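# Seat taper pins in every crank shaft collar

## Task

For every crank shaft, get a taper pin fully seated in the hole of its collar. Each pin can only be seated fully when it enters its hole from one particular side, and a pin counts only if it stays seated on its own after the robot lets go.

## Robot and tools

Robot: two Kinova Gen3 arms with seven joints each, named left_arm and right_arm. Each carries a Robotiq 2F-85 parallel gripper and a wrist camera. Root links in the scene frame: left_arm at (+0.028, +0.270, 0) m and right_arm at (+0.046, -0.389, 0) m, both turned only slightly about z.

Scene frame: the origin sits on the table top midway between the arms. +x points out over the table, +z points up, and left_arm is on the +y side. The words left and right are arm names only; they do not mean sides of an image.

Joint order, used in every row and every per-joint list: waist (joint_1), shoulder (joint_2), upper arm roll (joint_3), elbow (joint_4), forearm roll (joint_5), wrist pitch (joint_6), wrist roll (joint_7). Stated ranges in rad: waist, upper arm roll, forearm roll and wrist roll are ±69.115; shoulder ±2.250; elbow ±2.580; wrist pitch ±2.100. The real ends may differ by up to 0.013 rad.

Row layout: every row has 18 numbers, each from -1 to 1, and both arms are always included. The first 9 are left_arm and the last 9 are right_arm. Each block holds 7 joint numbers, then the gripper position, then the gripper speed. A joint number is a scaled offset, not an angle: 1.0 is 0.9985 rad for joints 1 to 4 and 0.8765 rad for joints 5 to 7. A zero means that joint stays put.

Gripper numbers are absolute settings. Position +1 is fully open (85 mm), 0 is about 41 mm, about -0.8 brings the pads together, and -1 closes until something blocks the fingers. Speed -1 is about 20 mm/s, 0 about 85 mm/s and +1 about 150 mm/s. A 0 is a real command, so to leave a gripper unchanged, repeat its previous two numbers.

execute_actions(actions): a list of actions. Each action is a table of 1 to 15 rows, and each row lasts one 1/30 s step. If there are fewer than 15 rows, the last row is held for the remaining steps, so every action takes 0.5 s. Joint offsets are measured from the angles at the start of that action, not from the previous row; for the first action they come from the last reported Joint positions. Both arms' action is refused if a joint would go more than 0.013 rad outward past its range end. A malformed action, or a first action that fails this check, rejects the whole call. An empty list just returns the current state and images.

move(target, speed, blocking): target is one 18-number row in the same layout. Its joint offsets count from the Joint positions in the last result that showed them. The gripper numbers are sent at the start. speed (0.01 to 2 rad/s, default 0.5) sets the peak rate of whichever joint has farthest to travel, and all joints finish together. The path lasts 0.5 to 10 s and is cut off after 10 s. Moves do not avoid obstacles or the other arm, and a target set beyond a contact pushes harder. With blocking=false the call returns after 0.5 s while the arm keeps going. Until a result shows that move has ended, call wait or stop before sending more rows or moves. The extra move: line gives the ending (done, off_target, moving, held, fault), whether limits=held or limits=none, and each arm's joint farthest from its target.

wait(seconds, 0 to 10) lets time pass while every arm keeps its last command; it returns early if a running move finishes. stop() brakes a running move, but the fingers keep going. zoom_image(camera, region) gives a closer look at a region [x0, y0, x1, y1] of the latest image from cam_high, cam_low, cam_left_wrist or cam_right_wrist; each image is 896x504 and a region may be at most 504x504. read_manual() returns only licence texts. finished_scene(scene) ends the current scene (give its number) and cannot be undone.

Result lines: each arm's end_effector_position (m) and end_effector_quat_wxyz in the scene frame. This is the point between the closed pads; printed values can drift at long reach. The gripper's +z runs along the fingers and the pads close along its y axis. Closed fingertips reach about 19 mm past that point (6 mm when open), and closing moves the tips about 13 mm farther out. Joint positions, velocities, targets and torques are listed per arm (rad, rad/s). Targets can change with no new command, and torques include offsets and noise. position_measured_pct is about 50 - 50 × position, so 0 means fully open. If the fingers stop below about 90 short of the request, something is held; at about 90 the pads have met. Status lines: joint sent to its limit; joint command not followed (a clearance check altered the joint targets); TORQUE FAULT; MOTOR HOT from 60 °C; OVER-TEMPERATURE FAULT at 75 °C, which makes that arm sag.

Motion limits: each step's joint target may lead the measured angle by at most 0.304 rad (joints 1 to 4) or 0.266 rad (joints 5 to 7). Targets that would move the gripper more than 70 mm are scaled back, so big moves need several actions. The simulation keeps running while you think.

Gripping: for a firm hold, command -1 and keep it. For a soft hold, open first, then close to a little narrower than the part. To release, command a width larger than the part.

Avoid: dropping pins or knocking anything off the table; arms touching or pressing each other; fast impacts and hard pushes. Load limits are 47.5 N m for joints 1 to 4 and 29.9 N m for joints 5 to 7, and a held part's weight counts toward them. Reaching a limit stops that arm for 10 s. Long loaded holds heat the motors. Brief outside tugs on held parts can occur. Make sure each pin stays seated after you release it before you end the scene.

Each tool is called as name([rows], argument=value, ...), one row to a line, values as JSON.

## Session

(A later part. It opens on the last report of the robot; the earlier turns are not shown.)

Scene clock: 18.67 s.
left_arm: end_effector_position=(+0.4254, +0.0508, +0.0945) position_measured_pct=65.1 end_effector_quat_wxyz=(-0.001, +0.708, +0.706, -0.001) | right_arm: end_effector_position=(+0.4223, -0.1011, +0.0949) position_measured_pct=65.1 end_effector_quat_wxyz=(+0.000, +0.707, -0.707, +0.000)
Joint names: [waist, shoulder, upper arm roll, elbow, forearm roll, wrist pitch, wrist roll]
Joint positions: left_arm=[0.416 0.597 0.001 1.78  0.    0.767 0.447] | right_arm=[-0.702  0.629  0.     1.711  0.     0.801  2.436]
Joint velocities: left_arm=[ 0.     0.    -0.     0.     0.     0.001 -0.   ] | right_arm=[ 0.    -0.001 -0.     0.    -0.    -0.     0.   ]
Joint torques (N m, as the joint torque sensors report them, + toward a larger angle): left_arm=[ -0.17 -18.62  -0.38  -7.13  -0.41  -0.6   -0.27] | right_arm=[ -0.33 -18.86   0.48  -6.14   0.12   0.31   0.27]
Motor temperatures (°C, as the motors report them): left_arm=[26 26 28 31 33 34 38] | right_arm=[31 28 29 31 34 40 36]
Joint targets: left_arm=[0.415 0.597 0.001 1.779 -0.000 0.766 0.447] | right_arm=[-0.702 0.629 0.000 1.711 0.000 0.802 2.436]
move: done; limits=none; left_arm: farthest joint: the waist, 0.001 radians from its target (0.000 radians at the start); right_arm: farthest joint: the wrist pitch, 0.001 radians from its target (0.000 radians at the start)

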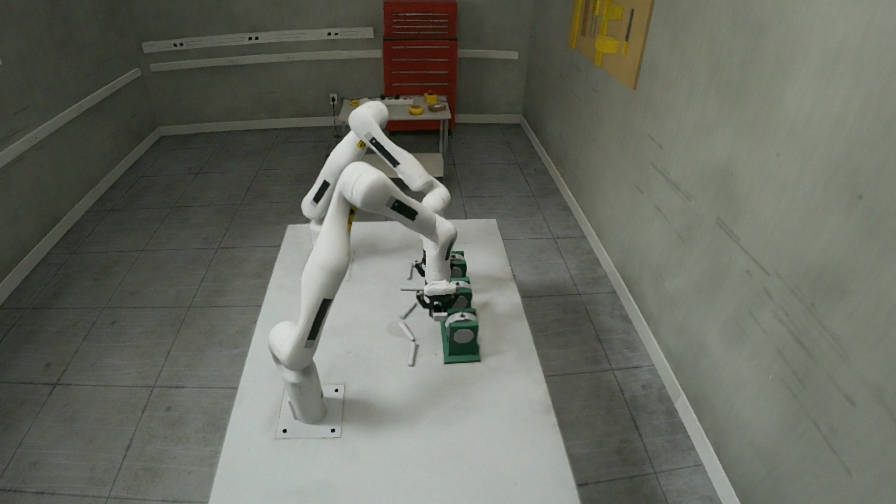

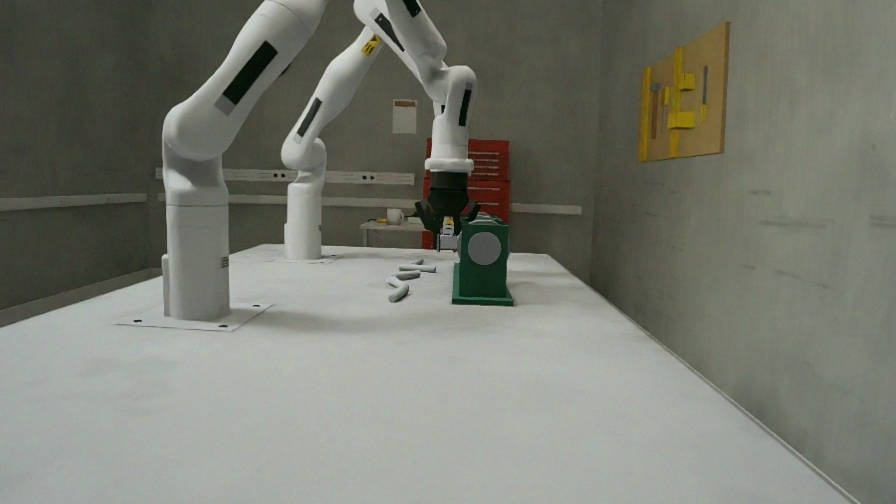

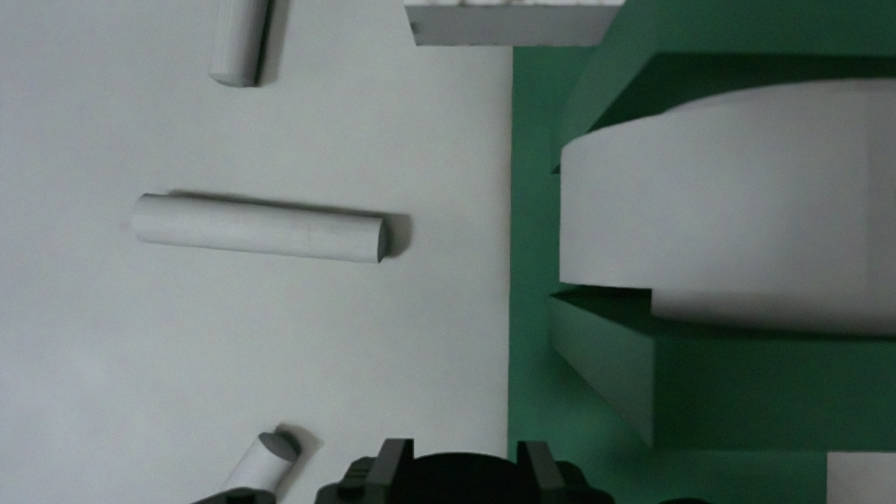

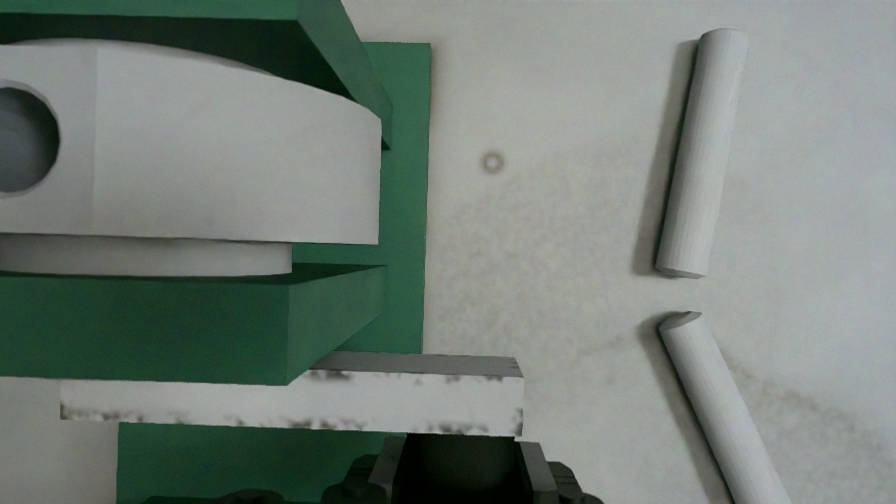

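move(target=[0.001,-0.004,0,0.006,0,-0.005,0.003,-0.36,-1,0,0,0,0,0,0,0,-0.36,-1])

move(target=[-0.0085,-0.0445,0,-0.0682,0,0.128,-0.0105,-0.36,-1,0.014,-0.0418,0,-0.0674,0,0.125,0.0155,-0.36,-1], speed=0.12)

Scene clock: 21.17 s.
left_arm: end_effector_position=(+0.4246, +0.0507, +0.0944) position_measured_pct=67.1 end_effector_quat_wxyz=(+0.000, +0.707, +0.707, -0.000) | right_arm: end_effector_position=(+0.4229, -0.1011, +0.0951) position_measured_pct=67.1 end_effector_quat_wxyz=(-0.000, +0.707, -0.707, +0.000)
Joint names: [waist, shoulder, upper arm roll, elbow, forearm roll, wrist pitch, wrist roll]
Joint positions: left_arm=[ 0.417  0.595  0.001  1.785 -0.     0.761  0.45 ] | right_arm=[-0.701  0.629  0.001  1.711  0.001  0.801  2.436]
Joint velocities: left_arm=[ 0.    -0.    -0.001  0.001  0.    -0.    -0.   ] | right_arm=[ 0.     0.    -0.001 -0.001 -0.    -0.001  0.   ]
Joint torques (N m, as the joint torque sensors report them, + toward a larger angle): left_arm=[ -0.35 -19.47  -0.12  -6.08   0.02   0.48  -0.2 ] | right_arm=[ -0.52 -19.07   0.49  -5.74  -0.06   0.55   0.11]
Motor temperatures (°C, as the motors report them): left_arm=[26 26 28 31 33 34 38] | right_arm=[31 28 29 31 34 40 36]
Joint targets: left_arm=[0.417 0.593 0.001 1.786 0.000 0.763 0.450] | right_arm=[-0.702 0.629 0.000 1.711 0.000 0.801 2.436]
move: done; limits=none; left_arm: farthest joint: the shoulder, 0.002 radians from its target (0.004 radians at the start); right_arm: farthest joint: the waist, 0.001 radians from its target (0.000 radians at the start)

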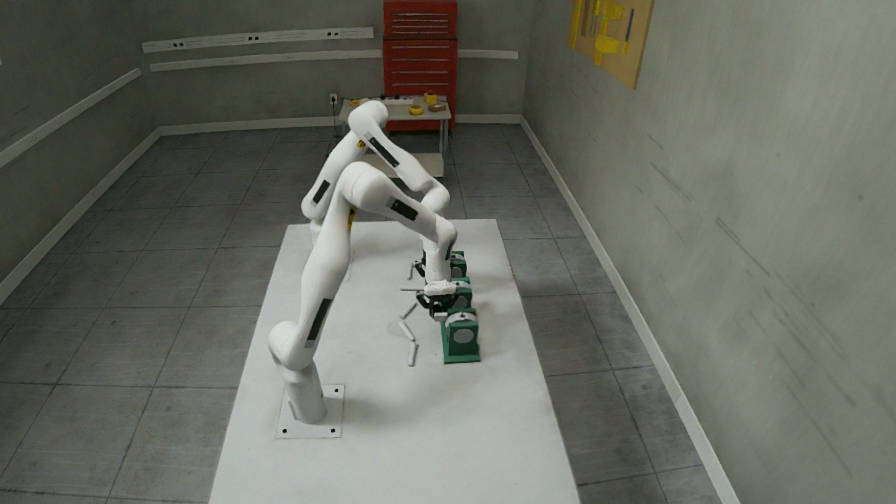

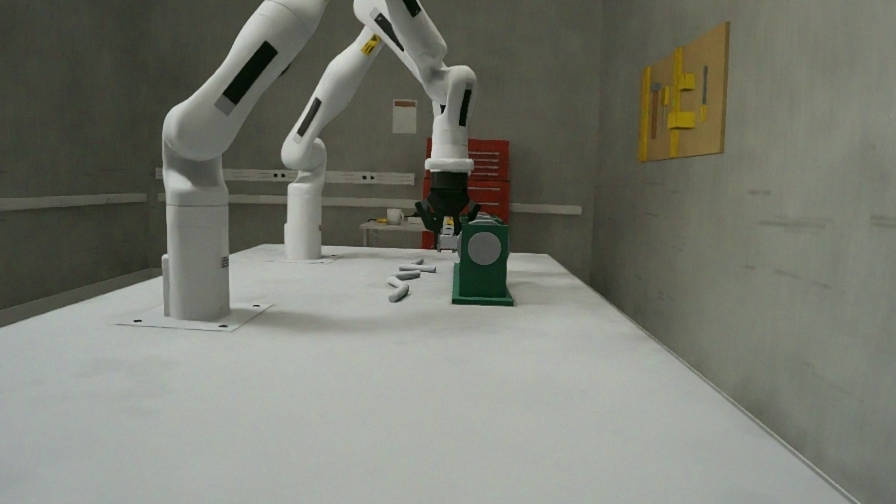

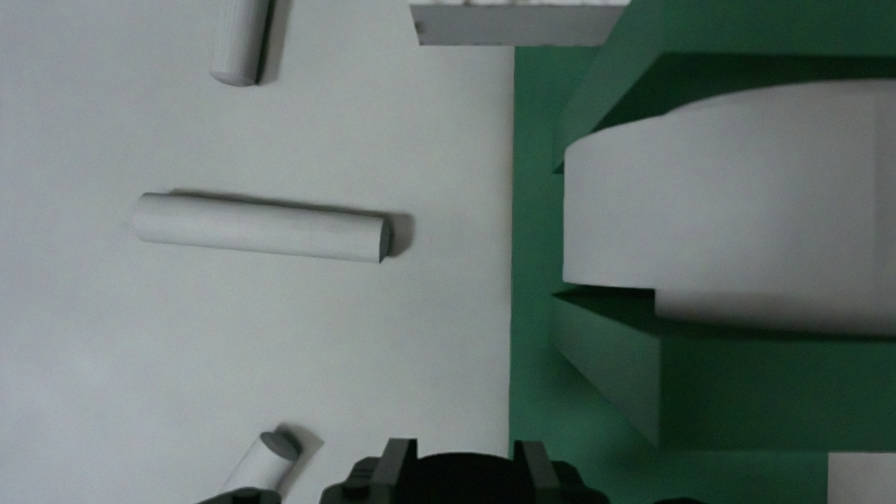

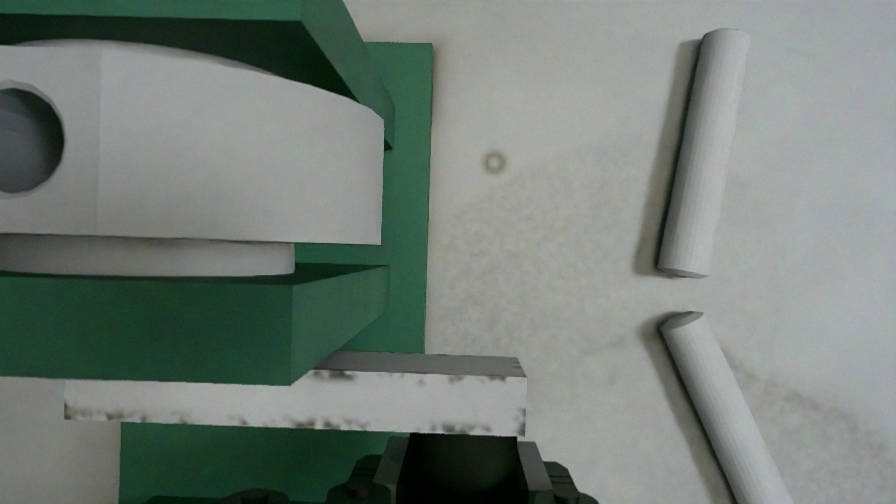

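Scene clock: 22.37 s.
left_arm: end_effector_position=(+0.4345, +0.0507, +0.1289) position_measured_pct=67.1 end_effector_quat_wxyz=(-0.000, +0.707, +0.707, -0.000) | right_arm: end_effector_position=(+0.4320, -0.1011, +0.1293) position_measured_pct=67.1 end_effector_quat_wxyz=(+0.001, +0.707, -0.707, -0.000)
Joint names: [waist, shoulder, upper arm roll, elbow, forearm roll, wrist pitch, wrist roll]
Joint positions: left_arm=[ 0.408  0.554  0.001  1.717 -0.     0.872  0.44 ] | right_arm=[-0.688  0.591 -0.     1.644  0.     0.91   2.45 ]
Joint velocities: left_arm=[-0.    -0.     0.001  0.     0.     0.001 -0.   ] | right_arm=[ 0.001 -0.001 -0.001  0.001 -0.    -0.002 -0.   ]
Joint torques (N m, as the joint torque sensors report them, + toward a larger angle): left_arm=[  0.77 -20.69   0.29  -7.24  -0.06   0.8    0.06] | right_arm=[  0.38 -21.43   1.2   -7.34   0.2    0.5   -0.26]
Motor temperatures (°C, as the motors report them): left_arm=[26 26 28 31 33 34 38] | right_arm=[31 28 29 31 34 40 36]
Joint targets: left_arm=[0.408 0.550 0.001 1.717 -0.000 0.874 0.441] | right_arm=[-0.687 0.587 0.001 1.643 0.001 0.911 2.450]
move: done; limits=none; left_arm: farthest joint: the shoulder, 0.003 radians from its target (0.044 radians at the start); right_arm: farthest joint: the shoulder, 0.003 radians from its target (0.042 radians at the start)

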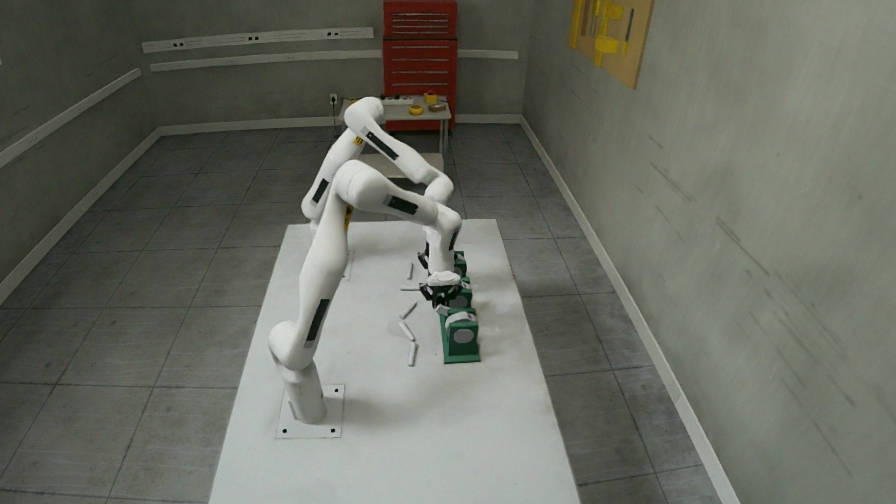

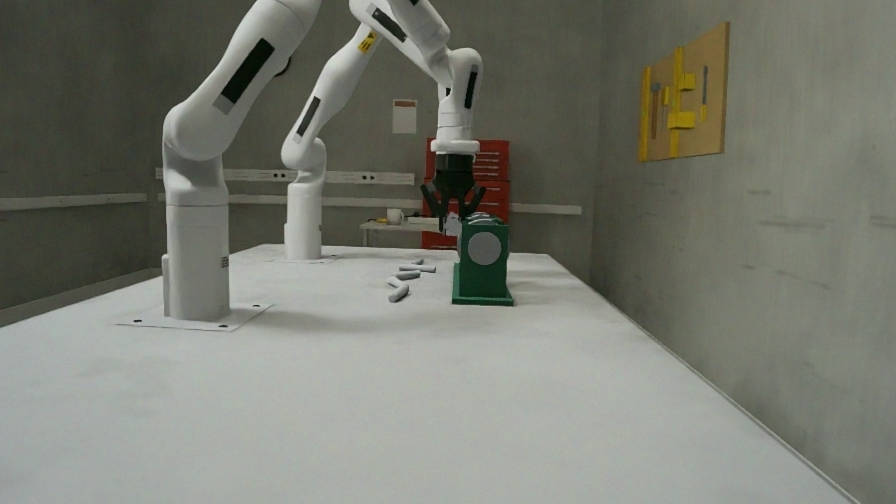

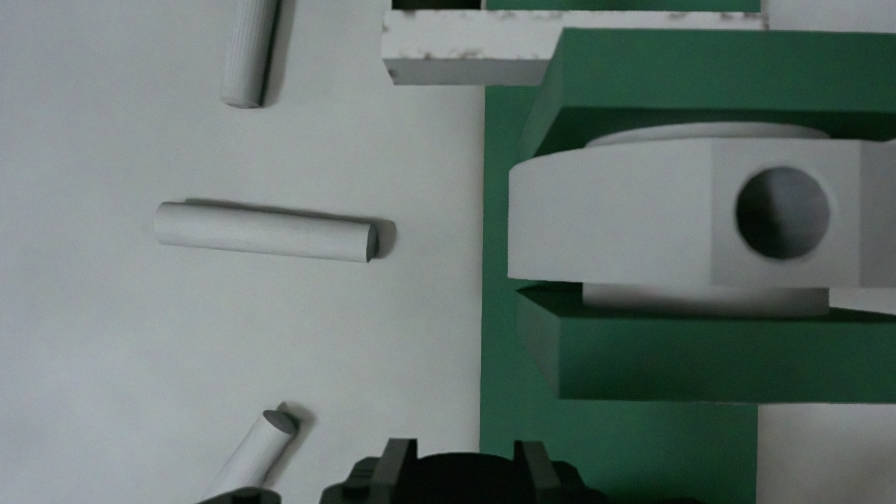

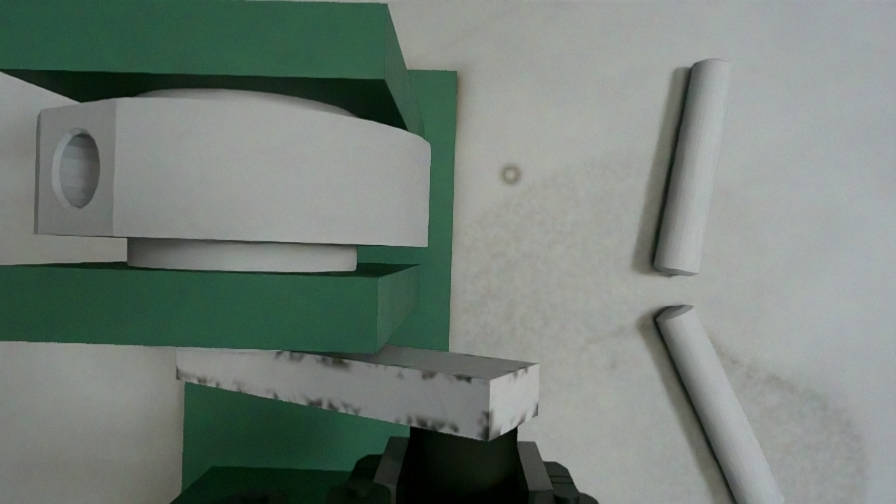

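execute_actions([
  [[-0.0114,0.001,0,-0.0587,0,0.065,-0.013,-0.36,-1,0.0168,0.0012,0,-0.0572,0,0.0619,0.0192,-0.36,-1]],
  [[-0.0114,0.001,0,-0.0587,0,0.065,-0.013,-0.36,-1,0.0168,0.0012,0,-0.0572,0,0.0619,0.0192,-0.36,-1]],
  [[-0.0142,0.0271,0,-0.0683,0,0.047,-0.0162,-0.36,-1,0.0207,0.0255,0,-0.066,0,0.0462,0.0236,-0.36,-1]],
  [[-0.0142,0.0271,0,-0.0683,0,0.047,-0.0162,-0.36,-1,0.0207,0.0255,0,-0.066,0,0.0462,0.0236,-0.36,-1]],
  [[-0.0124,0.0404,0,-0.0603,0,0.0227,-0.0141,-0.36,-1,0.0185,0.0389,0,-0.0583,0,0.0222,0.0211,-0.36,-1]],
  [[-0.0124,0.0404,0,-0.0603,0,0.0227,-0.0141,-0.36,-1,0.0185,0.0389,0,-0.0583,0,0.0222,0.0211,-0.36,-1]],
])

Scene clock: 26.47 s.
left_arm: end_effector_position=(+0.5268, +0.0506, +0.1552) position_measured_pct=67.1 end_effector_quat_wxyz=(-0.006, +0.708, +0.706, -0.003) | right_arm: end_effector_position=(+0.5235, -0.1008, +0.1580) position_measured_pct=67.1 end_effector_quat_wxyz=(+0.006, +0.708, -0.706, -0.004)
Joint names: [waist, shoulder, upper arm roll, elbow, forearm roll, wrist pitch, wrist roll]
Joint positions: left_arm=[0.334 0.692 0.002 1.349 0.001 1.114 0.365] | right_arm=[-0.579  0.717 -0.003  1.289 -0.004  1.149  2.561]
Joint velocities: left_arm=[-0.001  0.003 -0.001 -0.001 -0.    -0.001  0.   ] | right_arm=[ 0.001  0.004  0.001 -0.002 -0.    -0.001  0.   ]
Joint torques (N m, as the joint torque sensors report them, + toward a larger angle): left_arm=[ -0.92 -22.16  -0.63  -8.6    0.15  -0.81  -0.05] | right_arm=[  0.57 -21.76   0.96  -8.53   0.36  -0.49  -0.1 ]
Motor temperatures (°C, as the motors report them): left_arm=[26 26 28 31 33 34 38] | right_arm=[31 28 29 31 34 40 36]
Joint targets: left_arm=[0.333 0.691 0.001 1.348 0.000 1.112 0.365] | right_arm=[-0.579 0.717 -0.002 1.288 -0.003 1.148 2.561]

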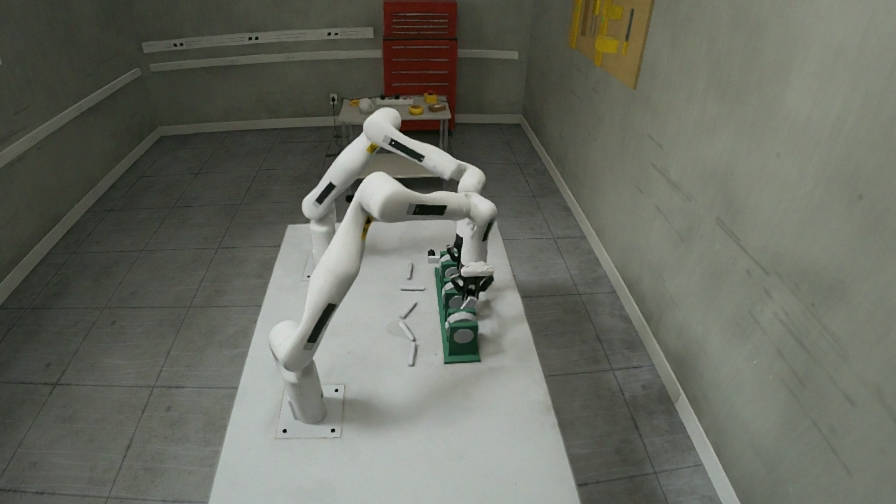

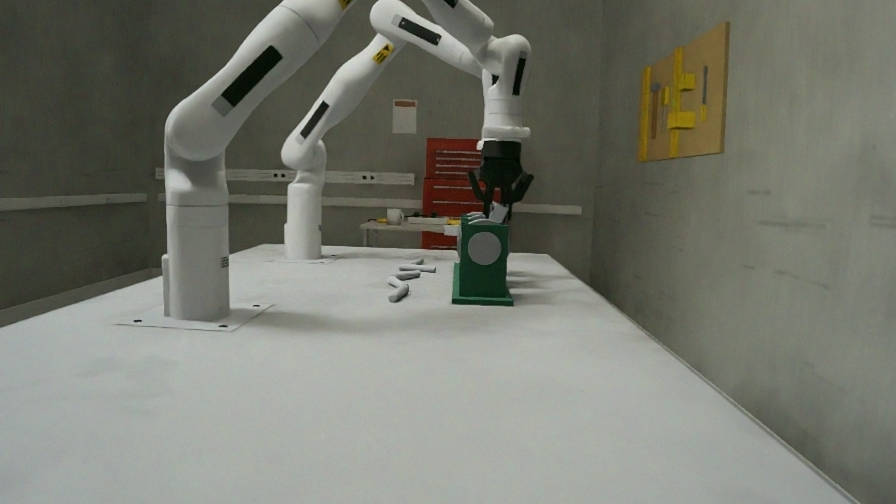

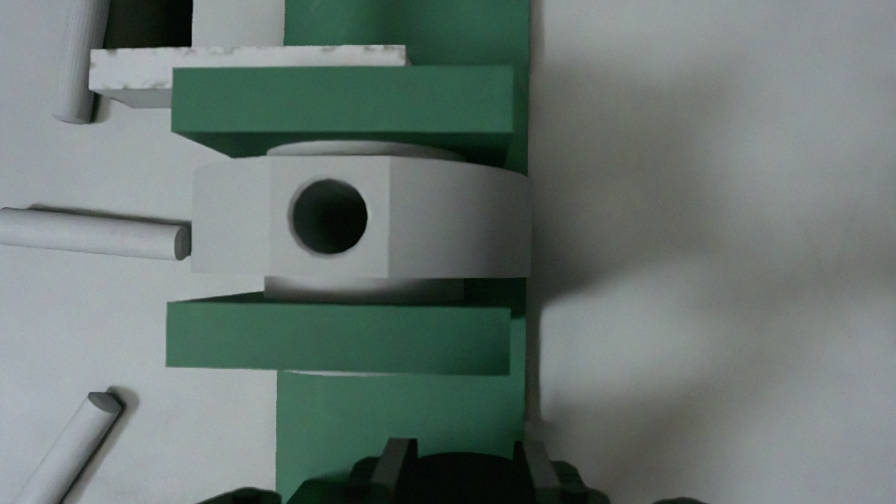

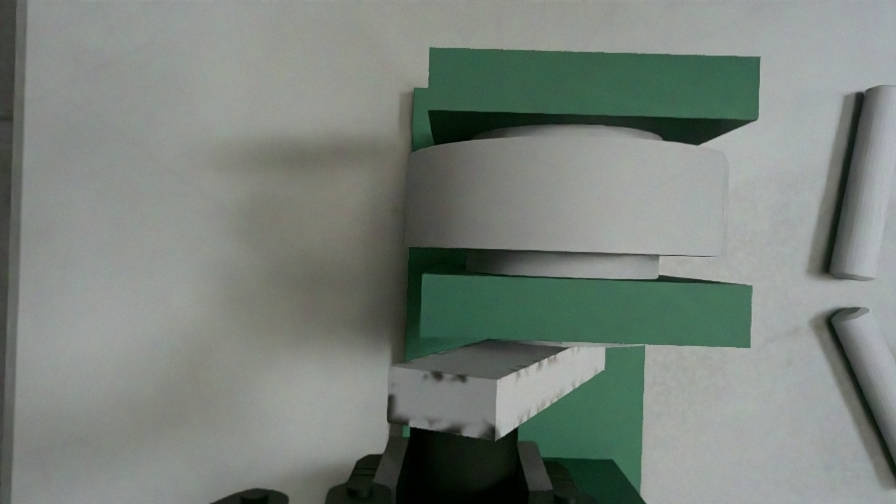

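move(target=[-0.0182,0.0818,-0.002,-0.0782,0,-0.0194,-0.0196,-0.36,-1,0.0277,0.0853,0.003,-0.0767,0.0045,-0.025,0.0289,-0.36,-1], speed=0.12)

move(target=[-0.0055,0.0627,0,-0.001,0,-0.0704,-0.0063,-0.36,-1,0.0085,0.0608,0,0.0005,0,-0.0698,0.0097,-0.36,-1], speed=0.1)

Scene clock: 27.77 s.
left_arm: end_effector_position=(+0.5551, +0.0505, +0.1290) position_measured_pct=67.1 end_effector_quat_wxyz=(-0.004, +0.708, +0.706, -0.003) | right_arm: end_effector_position=(+0.5543, -0.1007, +0.1293) position_measured_pct=67.1 end_effector_quat_wxyz=(+0.003, +0.707, -0.707, -0.002)
Joint names: [waist, shoulder, upper arm roll, elbow, forearm roll, wrist pitch, wrist roll]
Joint positions: left_arm=[0.317 0.775 0.001 1.275 0.001 1.1   0.347] | right_arm=[-0.553  0.804 -0.001  1.215 -0.001  1.13   2.586]
Joint velocities: left_arm=[ 0.     0.003  0.    -0.002 -0.    -0.    -0.   ] | right_arm=[ 0.001  0.003  0.001 -0.003 -0.    -0.     0.   ]
Joint torques (N m, as the joint torque sensors report them, + toward a larger angle): left_arm=[ -1.23 -25.57  -0.45 -11.65  -0.4   -1.58  -0.55] | right_arm=[  1.14 -24.74   1.83 -10.09   0.76  -0.9    0.09]
Motor temperatures (°C, as the motors report them): left_arm=[26 26 28 31 33 34 38] | right_arm=[31 28 29 31 34 40 36]
Joint targets: left_arm=[0.316 0.773 -0.000 1.271 0.001 1.096 0.347] | right_arm=[-0.552 0.802 0.000 1.212 0.000 1.127 2.586]
move: done; limits=none; left_arm: farthest joint: the elbow, 0.004 radians from its target (0.078 radians at the start); right_arm: farthest joint: the elbow, 0.003 radians from its target (0.076 radians at the start)

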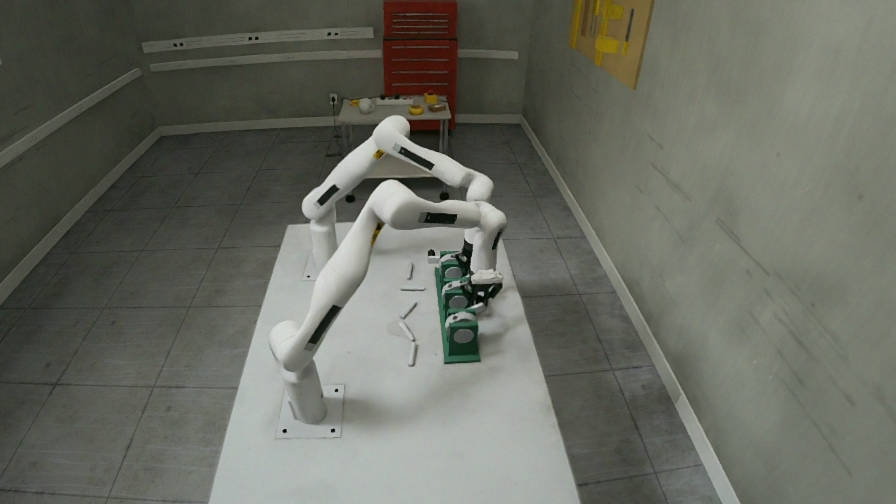

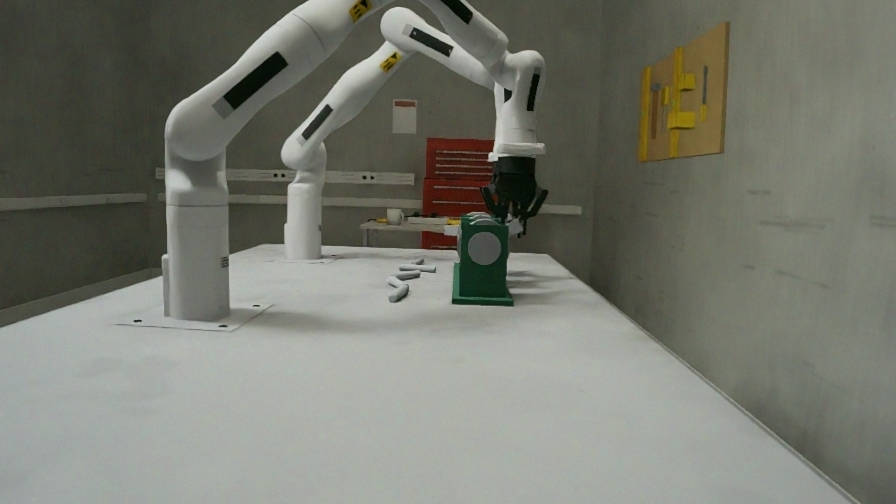

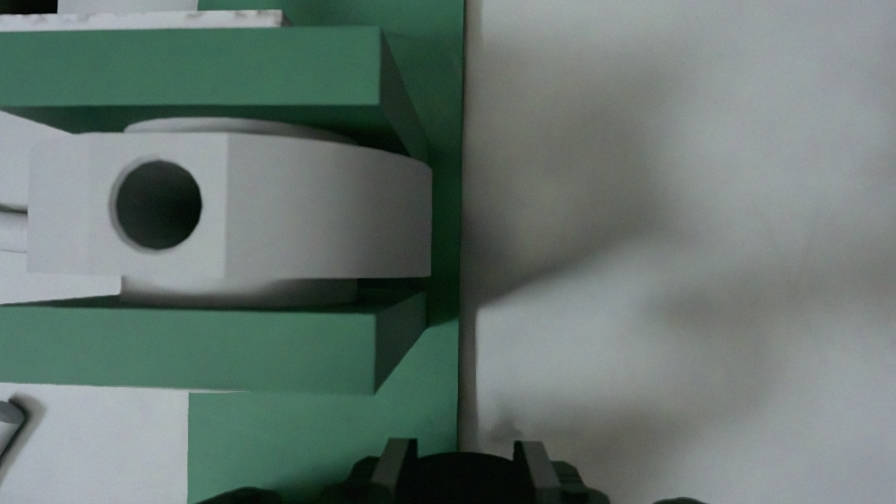

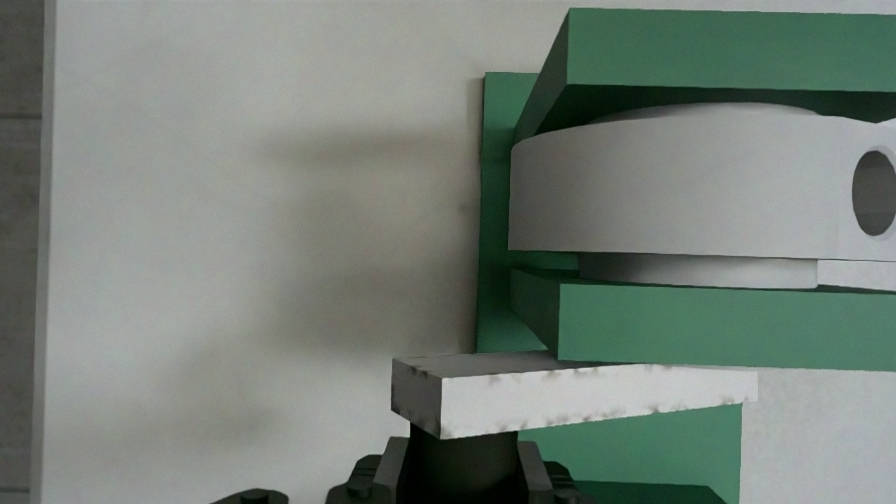

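Scene clock: 28.67 s.
left_arm: end_effector_position=(+0.5647, +0.0505, +0.0936) position_measured_pct=67.1 end_effector_quat_wxyz=(-0.003, +0.708, +0.706, -0.002) | right_arm: end_effector_position=(+0.5630, -0.1007, +0.0934) position_measured_pct=67.1 end_effector_quat_wxyz=(+0.004, +0.707, -0.707, -0.002)
Joint names: [waist, shoulder, upper arm roll, elbow, forearm roll, wrist pitch, wrist roll]
Joint positions: left_arm=[0.312 0.837 0.001 1.274 0.001 1.038 0.342] | right_arm=[-0.545  0.864 -0.001  1.216 -0.002  1.07   2.595]
Joint velocities: left_arm=[-0.001  0.002  0.001 -0.001  0.    -0.001 -0.   ] | right_arm=[ 0.     0.002 -0.001  0.002 -0.    -0.     0.   ]
Joint torques (N m, as the joint torque sensors report them, + toward a larger angle): left_arm=[  0.15 -22.95   0.3   -7.9   -0.37  -0.15  -0.18] | right_arm=[  0.34 -23.58   0.93  -8.29   0.25  -0.42   0.13]
Motor temperatures (°C, as the motors report them): left_arm=[26 26 28 31 33 34 38] | right_arm=[31 28 29 31 34 40 36]
Joint targets: left_arm=[0.312 0.838 0.001 1.274 0.001 1.038 0.342] | right_arm=[-0.545 0.865 -0.001 1.216 -0.001 1.068 2.595]
move: done; limits=none; left_arm: farthest joint: the shoulder, 0.001 radians from its target (0.062 radians at the start); right_arm: farthest joint: the shoulder, 0.001 radians from its target (0.061 radians at the start)

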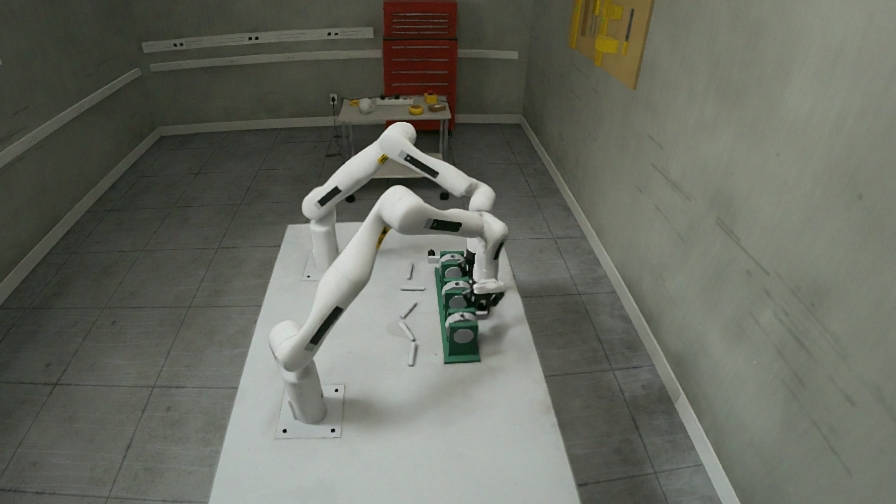

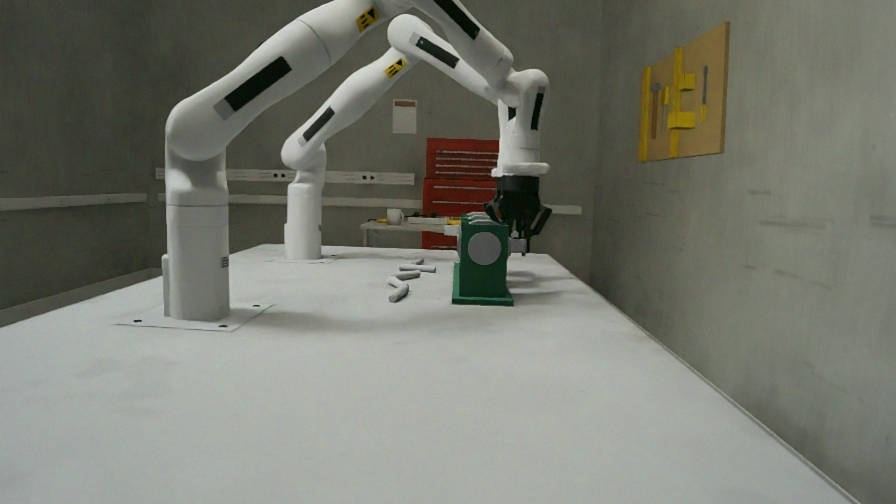

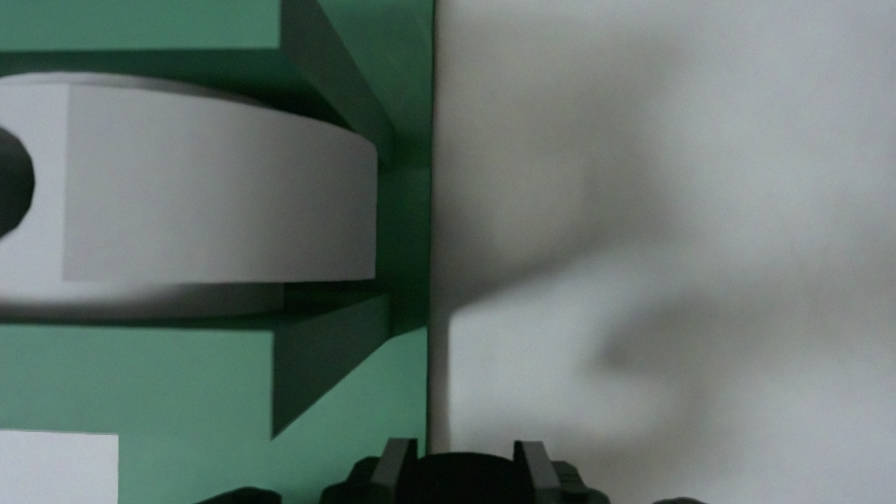

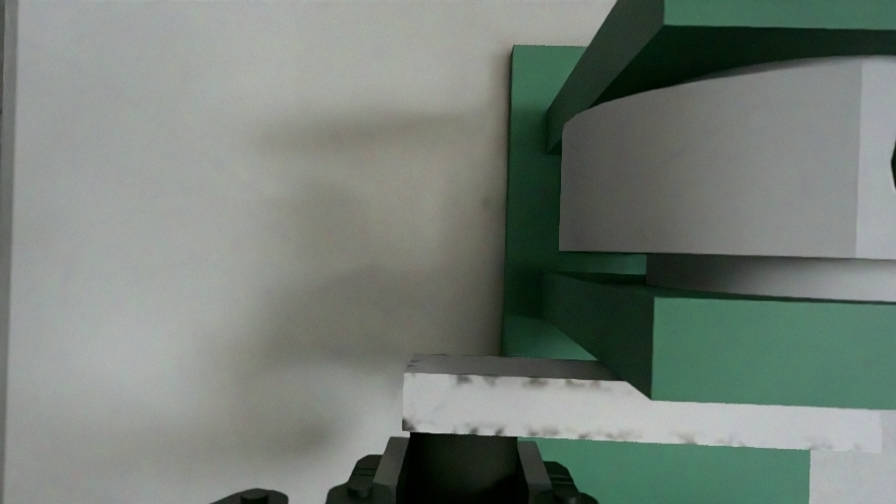

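zoom_image(camera="cam_low", region=[430, 200, 550, 280])

Region (430, 200, 550, 280) of cam_low's 896x504 image, scaled by 4.200, with more detail than that image has.

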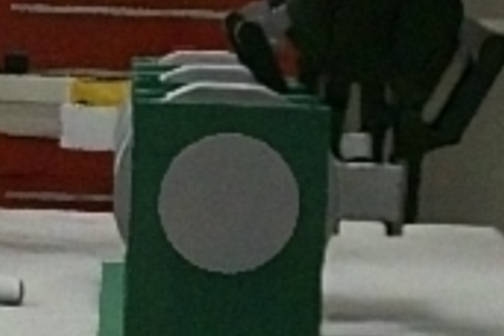

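execute_actions([
  [[0,0,0,0,0,0,0,0.2,0,0,0,0,0,0,0,0,0.2,0]],
  [[0,-0.08,0,0,0,0.09,0,0.2,0,0,-0.08,0,0,0,0.09,0,0.2,0]],
  [[0,-0.1,0,0,0,0.11,0.3,0.2,0,0,-0.1,0,0,0,0.11,0,0.2,0]],
])

Scene clock: 33.53 s.
left_arm: end_effector_position=(+0.5368, +0.0604, +0.1947) position_measured_pct=40.1 end_effector_quat_wxyz=(-0.002, +0.609, +0.793, -0.002) | right_arm: end_effector_position=(+0.5377, -0.1162, +0.1971) position_measured_pct=40.1 end_effector_quat_wxyz=(+0.002, +0.708, -0.707, -0.002)
Joint names: [waist, shoulder, upper arm roll, elbow, forearm roll, wrist pitch, wrist roll]
Joint positions: left_arm=[0.312 0.659 0.001 1.274 0.001 1.214 0.605] | right_arm=[-0.545  0.685 -0.001  1.216 -0.002  1.245  2.595]
Joint velocities: left_arm=[-0.001 -0.013 -0.     0.002  0.    -0.    -0.001] | right_arm=[-0.    -0.007  0.001  0.002 -0.    -0.001  0.   ]
Joint torques (N m, as the joint torque sensors report them, + toward a larger angle): left_arm=[ -0.04 -21.1    0.17  -8.88  -0.22   0.19  -0.3 ] | right_arm=[  0.07 -22.38   0.61  -8.06   0.22   0.08  -0.03]
Motor temperatures (°C, as the motors report them): left_arm=[26 26 28 31 33 34 38] | right_arm=[31 29 29 31 34 40 36]
Joint targets: left_arm=[0.312 0.658 0.001 1.274 0.001 1.214 0.605] | right_arm=[-0.545 0.685 -0.001 1.216 -0.002 1.245 2.595]

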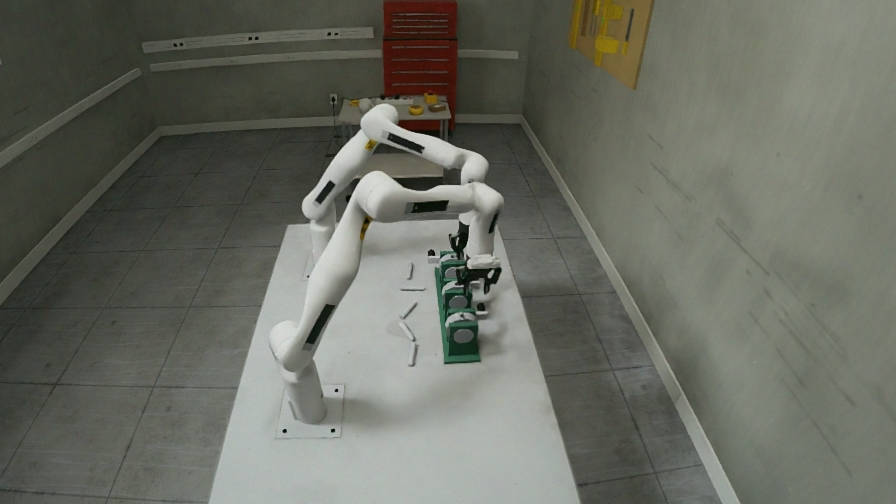

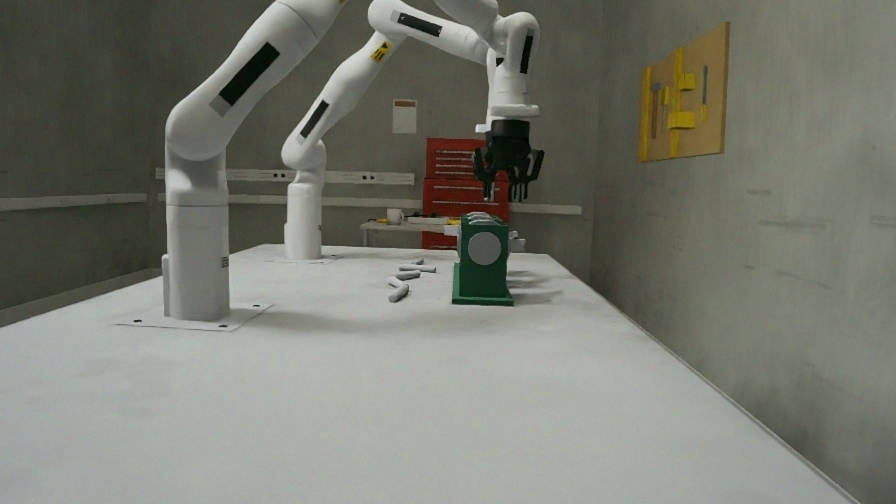

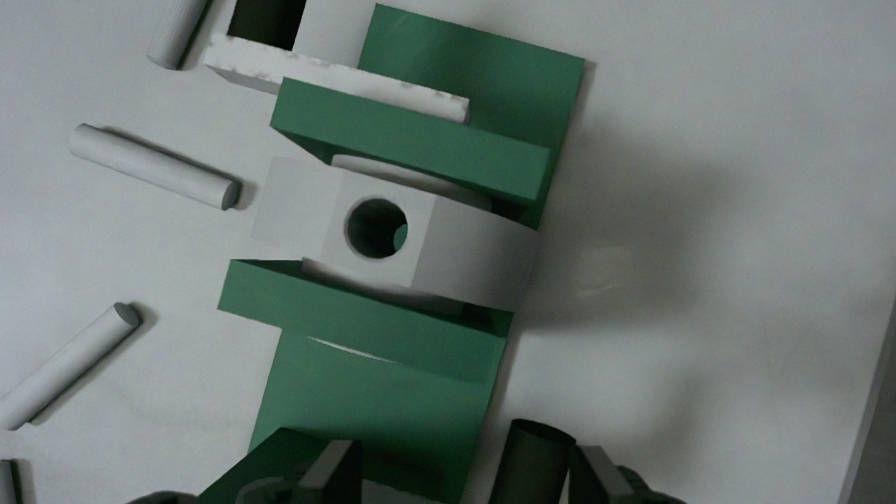

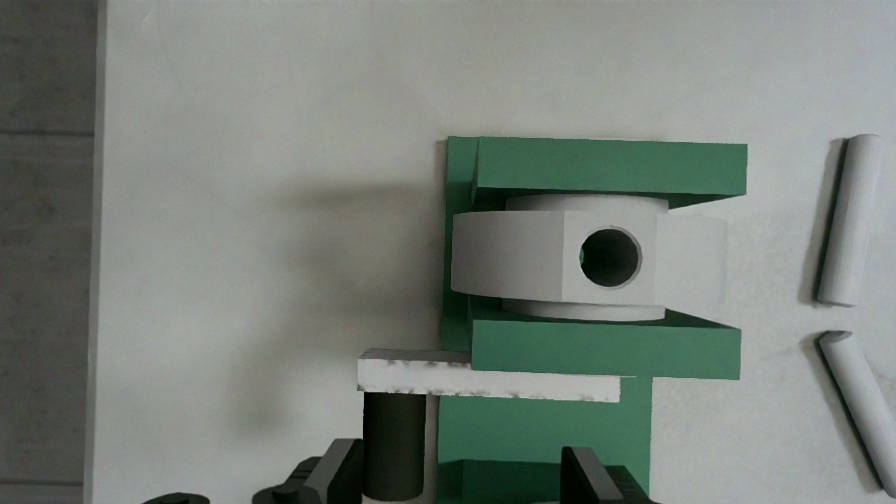

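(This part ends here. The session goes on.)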